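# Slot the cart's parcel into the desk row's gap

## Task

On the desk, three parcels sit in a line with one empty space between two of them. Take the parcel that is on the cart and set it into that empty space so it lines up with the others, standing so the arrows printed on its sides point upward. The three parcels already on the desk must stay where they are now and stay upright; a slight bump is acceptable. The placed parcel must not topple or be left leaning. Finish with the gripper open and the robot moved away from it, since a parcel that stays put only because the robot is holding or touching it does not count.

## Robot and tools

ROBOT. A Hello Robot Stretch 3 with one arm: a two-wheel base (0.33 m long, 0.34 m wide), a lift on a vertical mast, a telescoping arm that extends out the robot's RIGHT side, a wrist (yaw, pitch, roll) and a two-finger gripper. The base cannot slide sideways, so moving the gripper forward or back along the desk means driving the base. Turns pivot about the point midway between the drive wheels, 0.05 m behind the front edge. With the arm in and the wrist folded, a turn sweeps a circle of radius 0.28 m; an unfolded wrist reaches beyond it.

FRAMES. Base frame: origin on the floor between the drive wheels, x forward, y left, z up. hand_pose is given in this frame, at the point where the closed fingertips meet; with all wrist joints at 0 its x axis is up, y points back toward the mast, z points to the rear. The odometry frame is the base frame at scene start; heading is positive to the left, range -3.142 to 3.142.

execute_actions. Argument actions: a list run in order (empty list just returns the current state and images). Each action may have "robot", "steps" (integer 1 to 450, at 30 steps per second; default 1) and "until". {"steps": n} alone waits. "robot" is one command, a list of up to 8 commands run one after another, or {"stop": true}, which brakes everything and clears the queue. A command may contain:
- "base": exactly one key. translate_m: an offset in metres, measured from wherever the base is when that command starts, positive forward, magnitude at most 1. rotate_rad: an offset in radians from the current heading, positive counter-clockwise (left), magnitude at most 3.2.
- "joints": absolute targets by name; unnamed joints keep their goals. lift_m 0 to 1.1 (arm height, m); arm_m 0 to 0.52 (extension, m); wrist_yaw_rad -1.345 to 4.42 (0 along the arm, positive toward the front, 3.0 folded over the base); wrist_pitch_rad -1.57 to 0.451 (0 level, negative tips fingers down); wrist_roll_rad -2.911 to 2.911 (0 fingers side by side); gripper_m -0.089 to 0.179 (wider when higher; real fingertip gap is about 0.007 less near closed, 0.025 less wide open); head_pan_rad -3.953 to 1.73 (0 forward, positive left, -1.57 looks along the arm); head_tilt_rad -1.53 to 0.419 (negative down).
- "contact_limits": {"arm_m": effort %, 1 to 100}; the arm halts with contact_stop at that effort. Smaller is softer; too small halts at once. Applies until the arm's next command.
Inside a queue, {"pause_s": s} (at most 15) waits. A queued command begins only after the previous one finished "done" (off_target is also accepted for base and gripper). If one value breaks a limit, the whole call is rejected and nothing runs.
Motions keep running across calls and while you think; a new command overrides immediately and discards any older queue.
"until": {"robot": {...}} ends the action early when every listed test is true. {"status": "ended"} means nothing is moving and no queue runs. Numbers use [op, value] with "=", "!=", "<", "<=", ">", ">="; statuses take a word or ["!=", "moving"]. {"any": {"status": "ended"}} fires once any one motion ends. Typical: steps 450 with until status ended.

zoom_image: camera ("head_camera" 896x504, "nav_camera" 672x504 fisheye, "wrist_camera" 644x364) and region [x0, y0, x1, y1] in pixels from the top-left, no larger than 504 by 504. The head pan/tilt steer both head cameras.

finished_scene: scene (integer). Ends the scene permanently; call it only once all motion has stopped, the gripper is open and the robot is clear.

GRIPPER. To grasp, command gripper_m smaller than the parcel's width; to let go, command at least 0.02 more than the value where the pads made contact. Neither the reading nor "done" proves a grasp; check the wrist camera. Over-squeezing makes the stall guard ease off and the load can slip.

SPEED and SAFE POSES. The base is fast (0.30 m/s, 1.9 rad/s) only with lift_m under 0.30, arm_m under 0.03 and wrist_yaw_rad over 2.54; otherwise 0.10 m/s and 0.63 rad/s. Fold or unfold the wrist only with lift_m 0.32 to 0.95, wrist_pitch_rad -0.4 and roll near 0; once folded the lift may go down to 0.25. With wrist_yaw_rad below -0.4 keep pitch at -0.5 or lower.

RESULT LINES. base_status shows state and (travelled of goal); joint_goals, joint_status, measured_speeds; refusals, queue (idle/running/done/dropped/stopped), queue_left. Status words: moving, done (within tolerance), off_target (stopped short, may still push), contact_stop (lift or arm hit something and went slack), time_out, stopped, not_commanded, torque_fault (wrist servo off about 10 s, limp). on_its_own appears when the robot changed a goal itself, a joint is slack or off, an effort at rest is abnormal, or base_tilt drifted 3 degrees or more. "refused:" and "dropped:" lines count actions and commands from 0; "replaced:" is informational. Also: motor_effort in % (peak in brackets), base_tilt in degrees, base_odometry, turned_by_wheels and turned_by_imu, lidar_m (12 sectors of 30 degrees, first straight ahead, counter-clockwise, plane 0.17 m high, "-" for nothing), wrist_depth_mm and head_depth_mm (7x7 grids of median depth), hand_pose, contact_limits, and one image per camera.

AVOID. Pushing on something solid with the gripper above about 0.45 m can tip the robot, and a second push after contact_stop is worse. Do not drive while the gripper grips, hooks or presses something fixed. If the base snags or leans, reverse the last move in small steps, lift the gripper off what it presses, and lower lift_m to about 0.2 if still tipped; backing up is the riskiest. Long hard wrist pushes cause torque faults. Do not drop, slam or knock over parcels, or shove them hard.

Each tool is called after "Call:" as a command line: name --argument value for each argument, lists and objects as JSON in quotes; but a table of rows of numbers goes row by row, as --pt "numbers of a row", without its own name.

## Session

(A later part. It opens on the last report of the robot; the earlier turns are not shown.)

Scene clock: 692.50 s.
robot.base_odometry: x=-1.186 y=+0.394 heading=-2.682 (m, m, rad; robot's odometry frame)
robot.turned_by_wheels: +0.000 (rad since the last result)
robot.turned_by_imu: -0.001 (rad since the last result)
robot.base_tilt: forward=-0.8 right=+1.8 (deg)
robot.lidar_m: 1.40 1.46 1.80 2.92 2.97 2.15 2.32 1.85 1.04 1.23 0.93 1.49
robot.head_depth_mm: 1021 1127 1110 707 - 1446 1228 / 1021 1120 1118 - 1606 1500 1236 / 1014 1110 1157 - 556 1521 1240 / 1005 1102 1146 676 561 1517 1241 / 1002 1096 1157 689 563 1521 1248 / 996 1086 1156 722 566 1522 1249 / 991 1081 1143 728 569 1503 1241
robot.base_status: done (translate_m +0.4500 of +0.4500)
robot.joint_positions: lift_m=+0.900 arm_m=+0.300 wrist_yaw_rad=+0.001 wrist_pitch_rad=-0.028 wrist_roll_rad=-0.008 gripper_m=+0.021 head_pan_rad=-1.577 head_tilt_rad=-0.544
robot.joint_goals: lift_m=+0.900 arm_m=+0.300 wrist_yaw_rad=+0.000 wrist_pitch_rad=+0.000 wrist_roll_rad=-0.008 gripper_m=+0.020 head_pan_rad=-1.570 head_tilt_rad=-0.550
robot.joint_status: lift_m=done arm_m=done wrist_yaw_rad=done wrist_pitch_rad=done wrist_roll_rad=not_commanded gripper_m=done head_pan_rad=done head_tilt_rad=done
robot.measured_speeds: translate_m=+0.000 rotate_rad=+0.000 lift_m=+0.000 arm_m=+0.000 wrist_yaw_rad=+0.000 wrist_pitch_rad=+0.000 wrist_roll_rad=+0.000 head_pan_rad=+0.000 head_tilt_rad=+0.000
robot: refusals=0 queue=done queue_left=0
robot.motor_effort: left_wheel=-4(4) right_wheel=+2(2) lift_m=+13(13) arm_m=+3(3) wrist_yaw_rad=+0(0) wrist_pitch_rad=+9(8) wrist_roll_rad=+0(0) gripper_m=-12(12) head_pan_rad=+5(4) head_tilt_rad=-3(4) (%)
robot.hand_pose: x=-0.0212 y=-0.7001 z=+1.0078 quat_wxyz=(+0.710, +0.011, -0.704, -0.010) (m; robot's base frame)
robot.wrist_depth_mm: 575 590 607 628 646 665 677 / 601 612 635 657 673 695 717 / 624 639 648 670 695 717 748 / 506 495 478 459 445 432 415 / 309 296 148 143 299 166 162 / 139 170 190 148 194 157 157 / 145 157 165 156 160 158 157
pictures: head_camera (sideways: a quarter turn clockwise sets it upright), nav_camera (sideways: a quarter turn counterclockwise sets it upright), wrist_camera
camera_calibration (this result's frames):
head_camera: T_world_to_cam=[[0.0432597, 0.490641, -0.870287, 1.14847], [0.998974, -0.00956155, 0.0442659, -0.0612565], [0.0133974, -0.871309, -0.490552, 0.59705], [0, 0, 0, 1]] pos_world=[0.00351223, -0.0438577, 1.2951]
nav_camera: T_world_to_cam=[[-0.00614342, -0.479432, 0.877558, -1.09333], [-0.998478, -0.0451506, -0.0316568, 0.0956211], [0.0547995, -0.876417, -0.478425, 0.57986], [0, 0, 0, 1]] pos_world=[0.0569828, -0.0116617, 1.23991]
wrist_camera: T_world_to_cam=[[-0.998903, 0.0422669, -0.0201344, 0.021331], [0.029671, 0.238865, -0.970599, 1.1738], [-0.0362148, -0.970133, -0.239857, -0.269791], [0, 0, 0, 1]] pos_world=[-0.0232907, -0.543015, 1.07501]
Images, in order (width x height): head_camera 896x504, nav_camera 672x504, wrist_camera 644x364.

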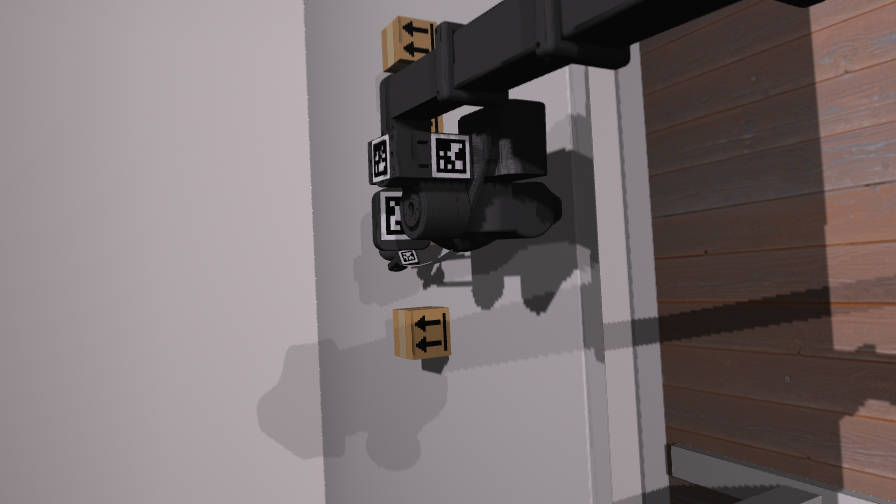

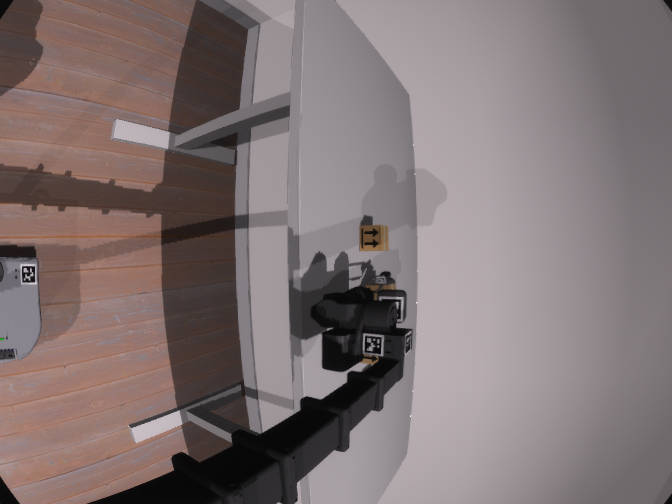

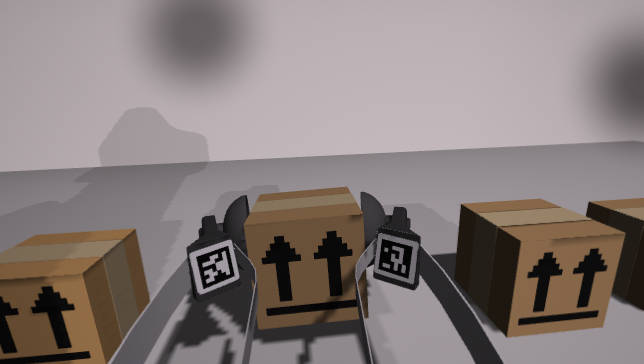

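Call:
execute_actions --actions '[{"robot": [{"joints": {"arm_m": 0.31}}, {"joints": {"lift_m": 0.888}}], "steps": 300, "until": {"robot": {"status": "ended"}}}]'

Scene clock: 700.97 s.
robot.base_odometry: x=-1.186 y=+0.394 heading=-2.682 (m, m, rad; robot's odometry frame)
robot.turned_by_wheels: +0.000 (rad since the last result)
robot.turned_by_imu: -0.001 (rad since the last result)
robot.base_tilt: forward=-0.8 right=+1.8 (deg)
robot.lidar_m: 1.39 1.46 1.80 2.92 2.98 2.15 2.32 1.85 1.04 1.23 0.93 1.48
robot.head_depth_mm: 1026 1129 1104 708 - 1448 1233 / 1022 1121 1121 - 1589 1494 1233 / 1013 1110 1134 - 556 1507 1236 / 1008 1107 1142 693 560 1517 1239 / 1002 1094 1156 691 563 1519 1242 / 997 1092 1151 723 567 1519 1252 / 990 1083 1141 727 570 1499 1243
robot.base_status: done (translate_m +0.4500 of +0.4500)
robot.joint_positions: lift_m=+0.888 arm_m=+0.310 wrist_yaw_rad=+0.001 wrist_pitch_rad=-0.027 wrist_roll_rad=-0.008 gripper_m=+0.021 head_pan_rad=-1.577 head_tilt_rad=-0.544
robot.joint_goals: lift_m=+0.888 arm_m=+0.310 wrist_yaw_rad=+0.000 wrist_pitch_rad=+0.000 wrist_roll_rad=-0.008 gripper_m=+0.020 head_pan_rad=-1.570 head_tilt_rad=-0.550
robot.joint_status: lift_m=done arm_m=done wrist_yaw_rad=done wrist_pitch_rad=done wrist_roll_rad=not_commanded gripper_m=done head_pan_rad=done head_tilt_rad=done
robot.measured_speeds: translate_m=+0.000 rotate_rad=+0.000 lift_m=+0.000 arm_m=+0.000 wrist_yaw_rad=+0.000 wrist_pitch_rad=+0.000 wrist_roll_rad=+0.000 head_pan_rad=+0.000 head_tilt_rad=+0.000
robot: refusals=0 queue=done queue_left=0
robot.motor_effort: left_wheel=-3(4) right_wheel=+2(2) lift_m=+12(13) arm_m=+3(2) wrist_yaw_rad=-1(0) wrist_pitch_rad=+8(8) wrist_roll_rad=+0(0) gripper_m=-12(12) head_pan_rad=+4(3) head_tilt_rad=-4(4) (%)
robot.hand_pose: x=-0.0212 y=-0.7101 z=+0.9960 quat_wxyz=(+0.710, +0.010, -0.704, -0.010) (m; robot's base frame)
robot.wrist_depth_mm: 576 585 604 610 632 649 669 / 588 603 620 647 673 680 704 / 613 635 650 663 687 699 703 / 464 447 433 415 402 387 379 / 151 251 148 143 270 155 138 / 132 172 172 148 175 157 144 / 135 147 150 147 145 143 142
pictures: head_camera (sideways: a quarter turn clockwise sets it upright), nav_camera (sideways: a quarter turn counterclockwise sets it upright), wrist_camera
camera_calibration (this result's frames):
head_camera: T_world_to_cam=[[0.0432598, 0.490641, -0.870287, 1.14847], [0.998974, -0.00956178, 0.0442659, -0.0612565], [0.0133972, -0.871309, -0.490551, 0.59705], [0, 0, 0, 1]] pos_world=[0.00351222, -0.0438577, 1.2951]
nav_camera: T_world_to_cam=[[-0.00614354, -0.479432, 0.877558, -1.09333], [-0.998478, -0.0451503, -0.0316568, 0.0956211], [0.0547993, -0.876417, -0.478425, 0.57986], [0, 0, 0, 1]] pos_world=[0.0569828, -0.0116617, 1.23991]
wrist_camera: T_world_to_cam=[[-0.998903, 0.0422486, -0.0201762, 0.0215472], [0.0296727, 0.237939, -0.970827, 1.16437], [-0.0362154, -0.970361, -0.238932, -0.283425], [0, 0, 0, 1]] pos_world=[-0.0232908, -0.552984, 1.06312]
Images, in order (width x height): head_camera 896x504, nav_camera 672x504, wrist_camera 644x364.

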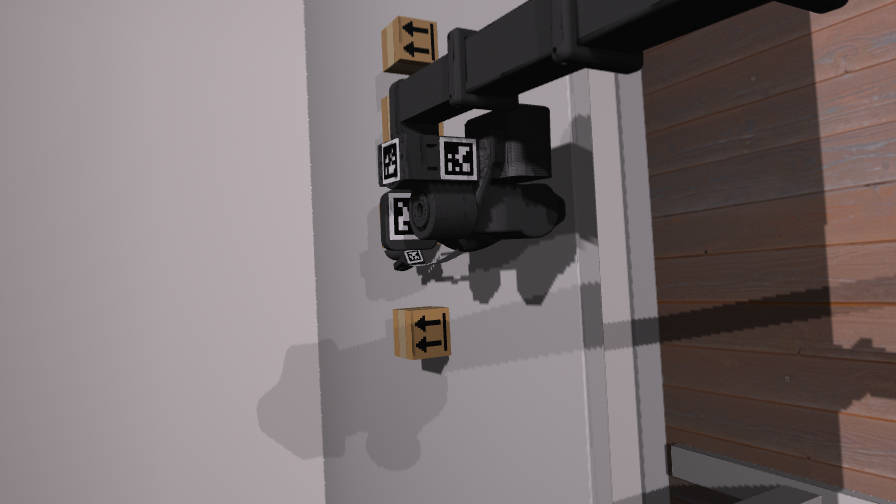

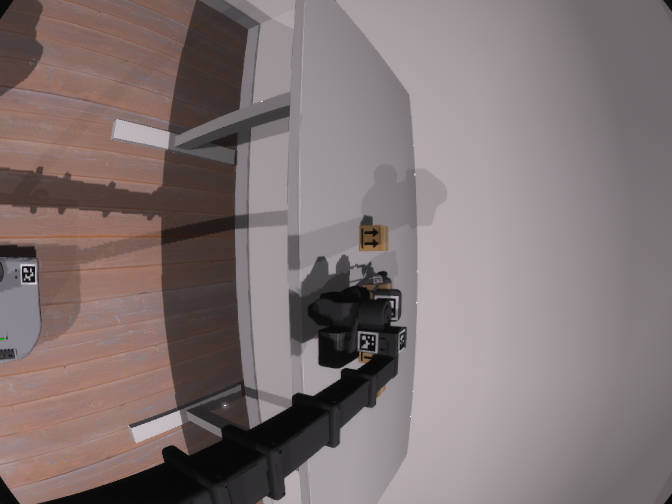

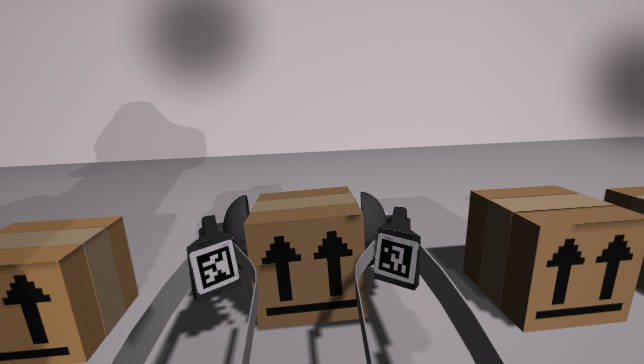

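Call:
execute_actions --actions '[{"robot": {"joints": {"gripper_m": 0.09}}, "steps": 150, "until": {"robot": {"status": "ended"}}}]'

Scene clock: 704.73 s.
robot.base_odometry: x=-1.186 y=+0.394 heading=-2.682 (m, m, rad; robot's odometry frame)
robot.turned_by_wheels: +0.000 (rad since the last result)
robot.turned_by_imu: -0.001 (rad since the last result)
robot.base_tilt: forward=-0.8 right=+1.8 (deg)
robot.lidar_m: 1.40 1.46 1.80 2.92 2.98 2.16 2.33 1.86 1.04 1.23 0.93 1.48
robot.head_depth_mm: 1021 1125 1107 708 - 1458 1231 / 1022 1121 1123 - 1589 1495 1236 / 1012 1106 1132 - 557 1515 1240 / 1005 1107 1145 711 560 1510 1240 / 1003 1097 1155 690 564 1516 1250 / 994 1090 1157 720 567 1524 1249 / 991 1080 1145 726 568 1498 1242
robot.base_status: done (translate_m +0.4500 of +0.4500)
robot.joint_positions: lift_m=+0.888 arm_m=+0.310 wrist_yaw_rad=+0.001 wrist_pitch_rad=-0.024 wrist_roll_rad=-0.008 gripper_m=+0.090 head_pan_rad=-1.577 head_tilt_rad=-0.544
robot.joint_goals: lift_m=+0.888 arm_m=+0.310 wrist_yaw_rad=+0.000 wrist_pitch_rad=+0.000 wrist_roll_rad=-0.008 gripper_m=+0.090 head_pan_rad=-1.570 head_tilt_rad=-0.550
robot.joint_status: lift_m=done arm_m=done wrist_yaw_rad=done wrist_pitch_rad=done wrist_roll_rad=not_commanded gripper_m=done head_pan_rad=done head_tilt_rad=done
robot.measured_speeds: translate_m=+0.000 rotate_rad=+0.000 lift_m=+0.000 arm_m=+0.000 wrist_yaw_rad=+0.000 wrist_pitch_rad=+0.000 wrist_roll_rad=+0.000 head_pan_rad=+0.000 head_tilt_rad=+0.000
robot: refusals=0 queue=done queue_left=0
robot.motor_effort: left_wheel=-4(4) right_wheel=+2(2) lift_m=+13(13) arm_m=+3(3) wrist_yaw_rad=-1(1) wrist_pitch_rad=+7(8) wrist_roll_rad=+0(0) gripper_m=+1(82) head_pan_rad=+4(4) head_tilt_rad=-4(4) (%)
robot.hand_pose: x=-0.0212 y=-0.7103 z=+0.9970 quat_wxyz=(+0.710, +0.009, -0.704, -0.008) (m; robot's base frame)
robot.wrist_depth_mm: 568 587 602 619 632 648 683 / 591 608 625 643 666 684 710 / 609 630 650 665 684 701 725 / 472 457 442 427 409 398 378 / 153 253 231 145 275 155 137 / 131 166 174 150 177 147 144 / 134 148 151 149 147 144 143
pictures: head_camera (sideways: a quarter turn clockwise sets it upright), nav_camera (sideways: a quarter turn counterclockwise sets it upright), wrist_camera
camera_calibration (this result's frames):
head_camera: T_world_to_cam=[[0.0432596, 0.490641, -0.870287, 1.14847], [0.998974, -0.00956131, 0.0442659, -0.0612565], [0.0133976, -0.871309, -0.490552, 0.59705], [0, 0, 0, 1]] pos_world=[0.00351224, -0.0438577, 1.2951]
nav_camera: T_world_to_cam=[[-0.00614331, -0.479432, 0.877558, -1.09333], [-0.998478, -0.0451508, -0.0316568, 0.0956211], [0.0547997, -0.876417, -0.478425, 0.57986], [0, 0, 0, 1]] pos_world=[0.0569828, -0.0116617, 1.23991]
wrist_camera: T_world_to_cam=[[-0.998903, 0.0421754, -0.0203298, 0.0216717], [0.0296749, 0.23446, -0.971673, 1.16366], [-0.0362142, -0.97121, -0.235455, -0.287383], [0, 0, 0, 1]] pos_world=[-0.0232909, -0.552854, 1.06347]
Images, in order (width x height): head_camera 896x504, nav_camera 672x504, wrist_camera 644x364.

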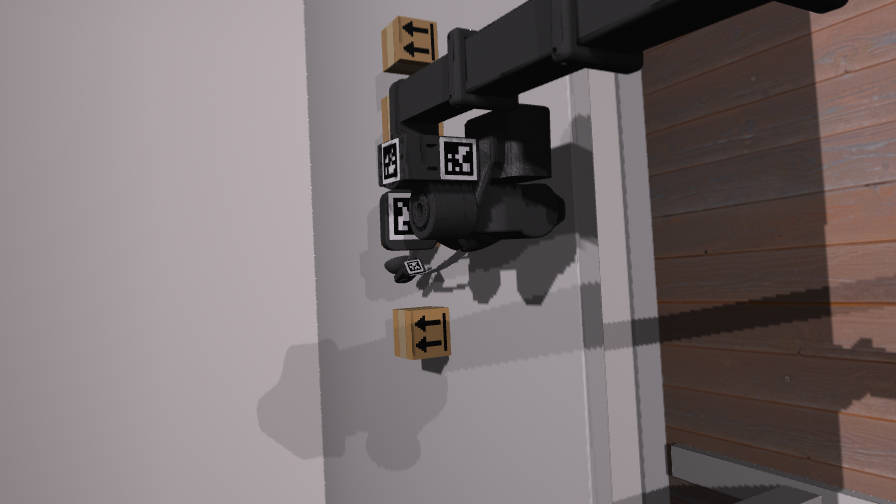

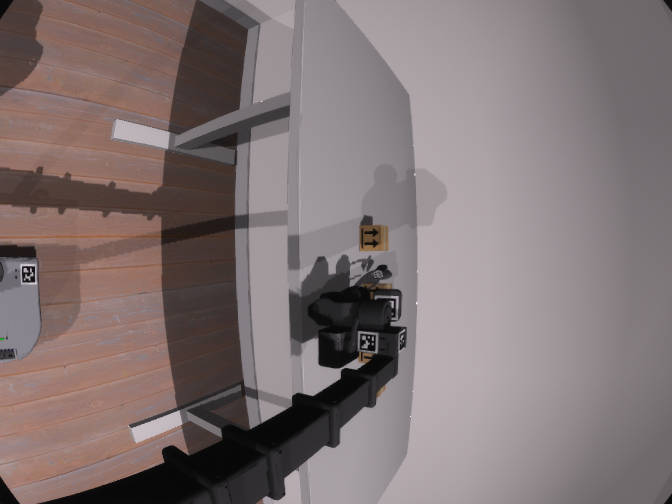

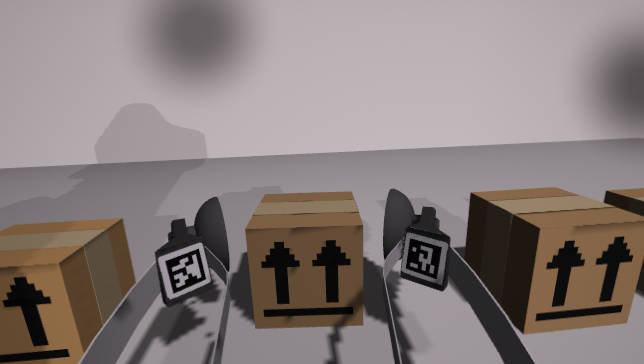

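The parcel is released and sits upright. Now retract the arm and move clear.

Call:
execute_actions --actions '[{"robot": [{"joints": {"arm_m": 0.02}}, {"joints": {"lift_m": 0.95}}], "steps": 400, "until": {"robot": {"status": "ended"}}}]'

Scene clock: 712.50 s.
robot.base_odometry: x=-1.186 y=+0.394 heading=-2.682 (m, m, rad; robot's odometry frame)
robot.turned_by_wheels: +0.000 (rad since the last result)
robot.turned_by_imu: -0.001 (rad since the last result)
robot.base_tilt: forward=-0.8 right=+1.8 (deg)
robot.lidar_m: 1.40 1.46 1.80 2.92 2.98 2.16 2.33 1.85 1.04 1.23 0.93 1.48
robot.head_depth_mm: 1029 1128 1108 696 550 - - / 1020 1120 1123 699 578 - - / 1014 1111 1127 706 - - - / 1005 1103 1148 712 549 1471 1243 / 1004 1097 1155 699 563 1523 1249 / 996 1092 1148 723 566 1523 1257 / 989 1082 1147 727 571 1505 1244
robot.base_status: done (translate_m +0.4500 of +0.4500)
robot.joint_positions: lift_m=+0.950 arm_m=+0.020 wrist_yaw_rad=+0.001 wrist_pitch_rad=-0.022 wrist_roll_rad=-0.008 gripper_m=+0.090 head_pan_rad=-1.577 head_tilt_rad=-0.544
robot.joint_goals: lift_m=+0.950 arm_m=+0.020 wrist_yaw_rad=+0.000 wrist_pitch_rad=+0.000 wrist_roll_rad=-0.008 gripper_m=+0.090 head_pan_rad=-1.570 head_tilt_rad=-0.550
robot.joint_status: lift_m=done arm_m=done wrist_yaw_rad=done wrist_pitch_rad=done wrist_roll_rad=not_commanded gripper_m=done head_pan_rad=done head_tilt_rad=done
robot.measured_speeds: translate_m=+0.000 rotate_rad=+0.000 lift_m=+0.000 arm_m=+0.000 wrist_yaw_rad=+0.000 wrist_pitch_rad=+0.000 wrist_roll_rad=+0.000 head_pan_rad=+0.000 head_tilt_rad=+0.000
robot: refusals=0 queue=done queue_left=0
robot.motor_effort: left_wheel=-4(3) right_wheel=+2(2) lift_m=+26(27) arm_m=-4(4) wrist_yaw_rad=-1(1) wrist_pitch_rad=+7(7) wrist_roll_rad=+0(0) gripper_m=+0(1) head_pan_rad=+5(5) head_tilt_rad=-4(4) (%)
robot.hand_pose: x=-0.0213 y=-0.4209 z=+1.0586 quat_wxyz=(+0.710, +0.008, -0.704, -0.008) (m; robot's base frame)
robot.wrist_depth_mm: 798 833 844 871 888 909 946 / 827 857 874 890 923 958 - / 869 895 903 944 - - - / 753 726 688 656 479 617 593 / 441 435 418 415 429 391 383 / 312 309 301 298 276 287 283 / 240 237 236 233 230 234 243
pictures: head_camera (sideways: a quarter turn clockwise sets it upright), nav_camera (sideways: a quarter turn counterclockwise sets it upright), wrist_camera
camera_calibration (this result's frames):
head_camera: T_world_to_cam=[[0.0432418, 0.490646, -0.870285, 1.14847], [0.998974, -0.00952529, 0.0442659, -0.0612565], [0.0134292, -0.871307, -0.490555, 0.597055], [0, 0, 0, 1]] pos_world=[0.00351383, -0.0438577, 1.2951]
nav_camera: T_world_to_cam=[[-0.00612595, -0.479436, 0.877556, -1.09333], [-0.998477, -0.0451869, -0.031657, 0.0956214], [0.0548315, -0.876413, -0.478429, 0.579865], [0, 0, 0, 1]] pos_world=[0.0569832, -0.0116596, 1.23991]
wrist_camera: T_world_to_cam=[[-0.998892, 0.042394, -0.0204101, 0.0108346], [0.0297362, 0.232637, -0.972109, 1.15543], [-0.0364634, -0.971639, -0.23364, 0.00601299], [0, 0, 0, 1]] pos_world=[-0.0233161, -0.263412, 1.12483]
Images, in order (width x height): head_camera 896x504, nav_camera 672x504, wrist_camera 644x364.

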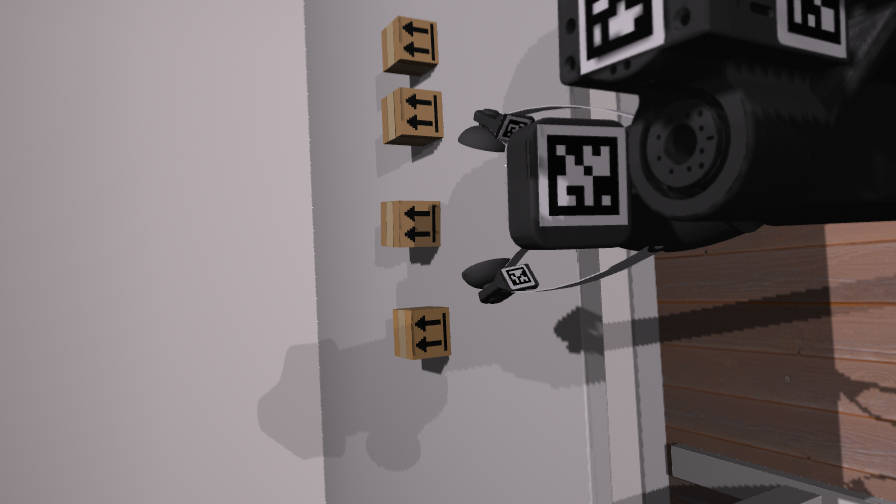

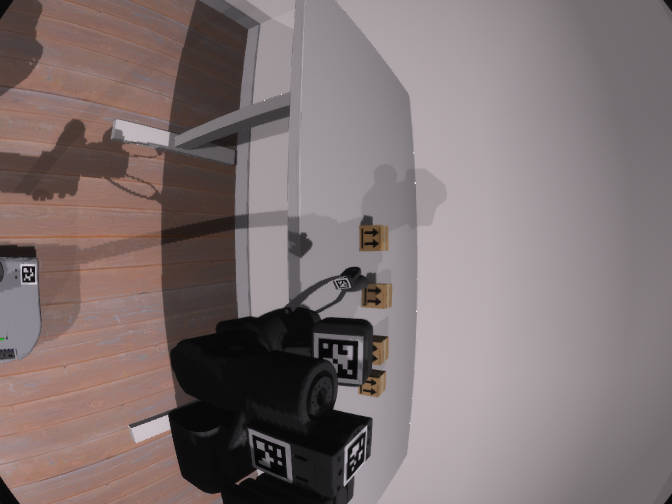

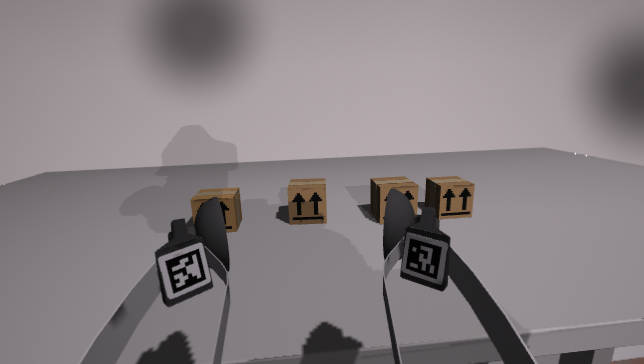

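Call:
finished_scene --scene 1

The scene is finished: the task was done.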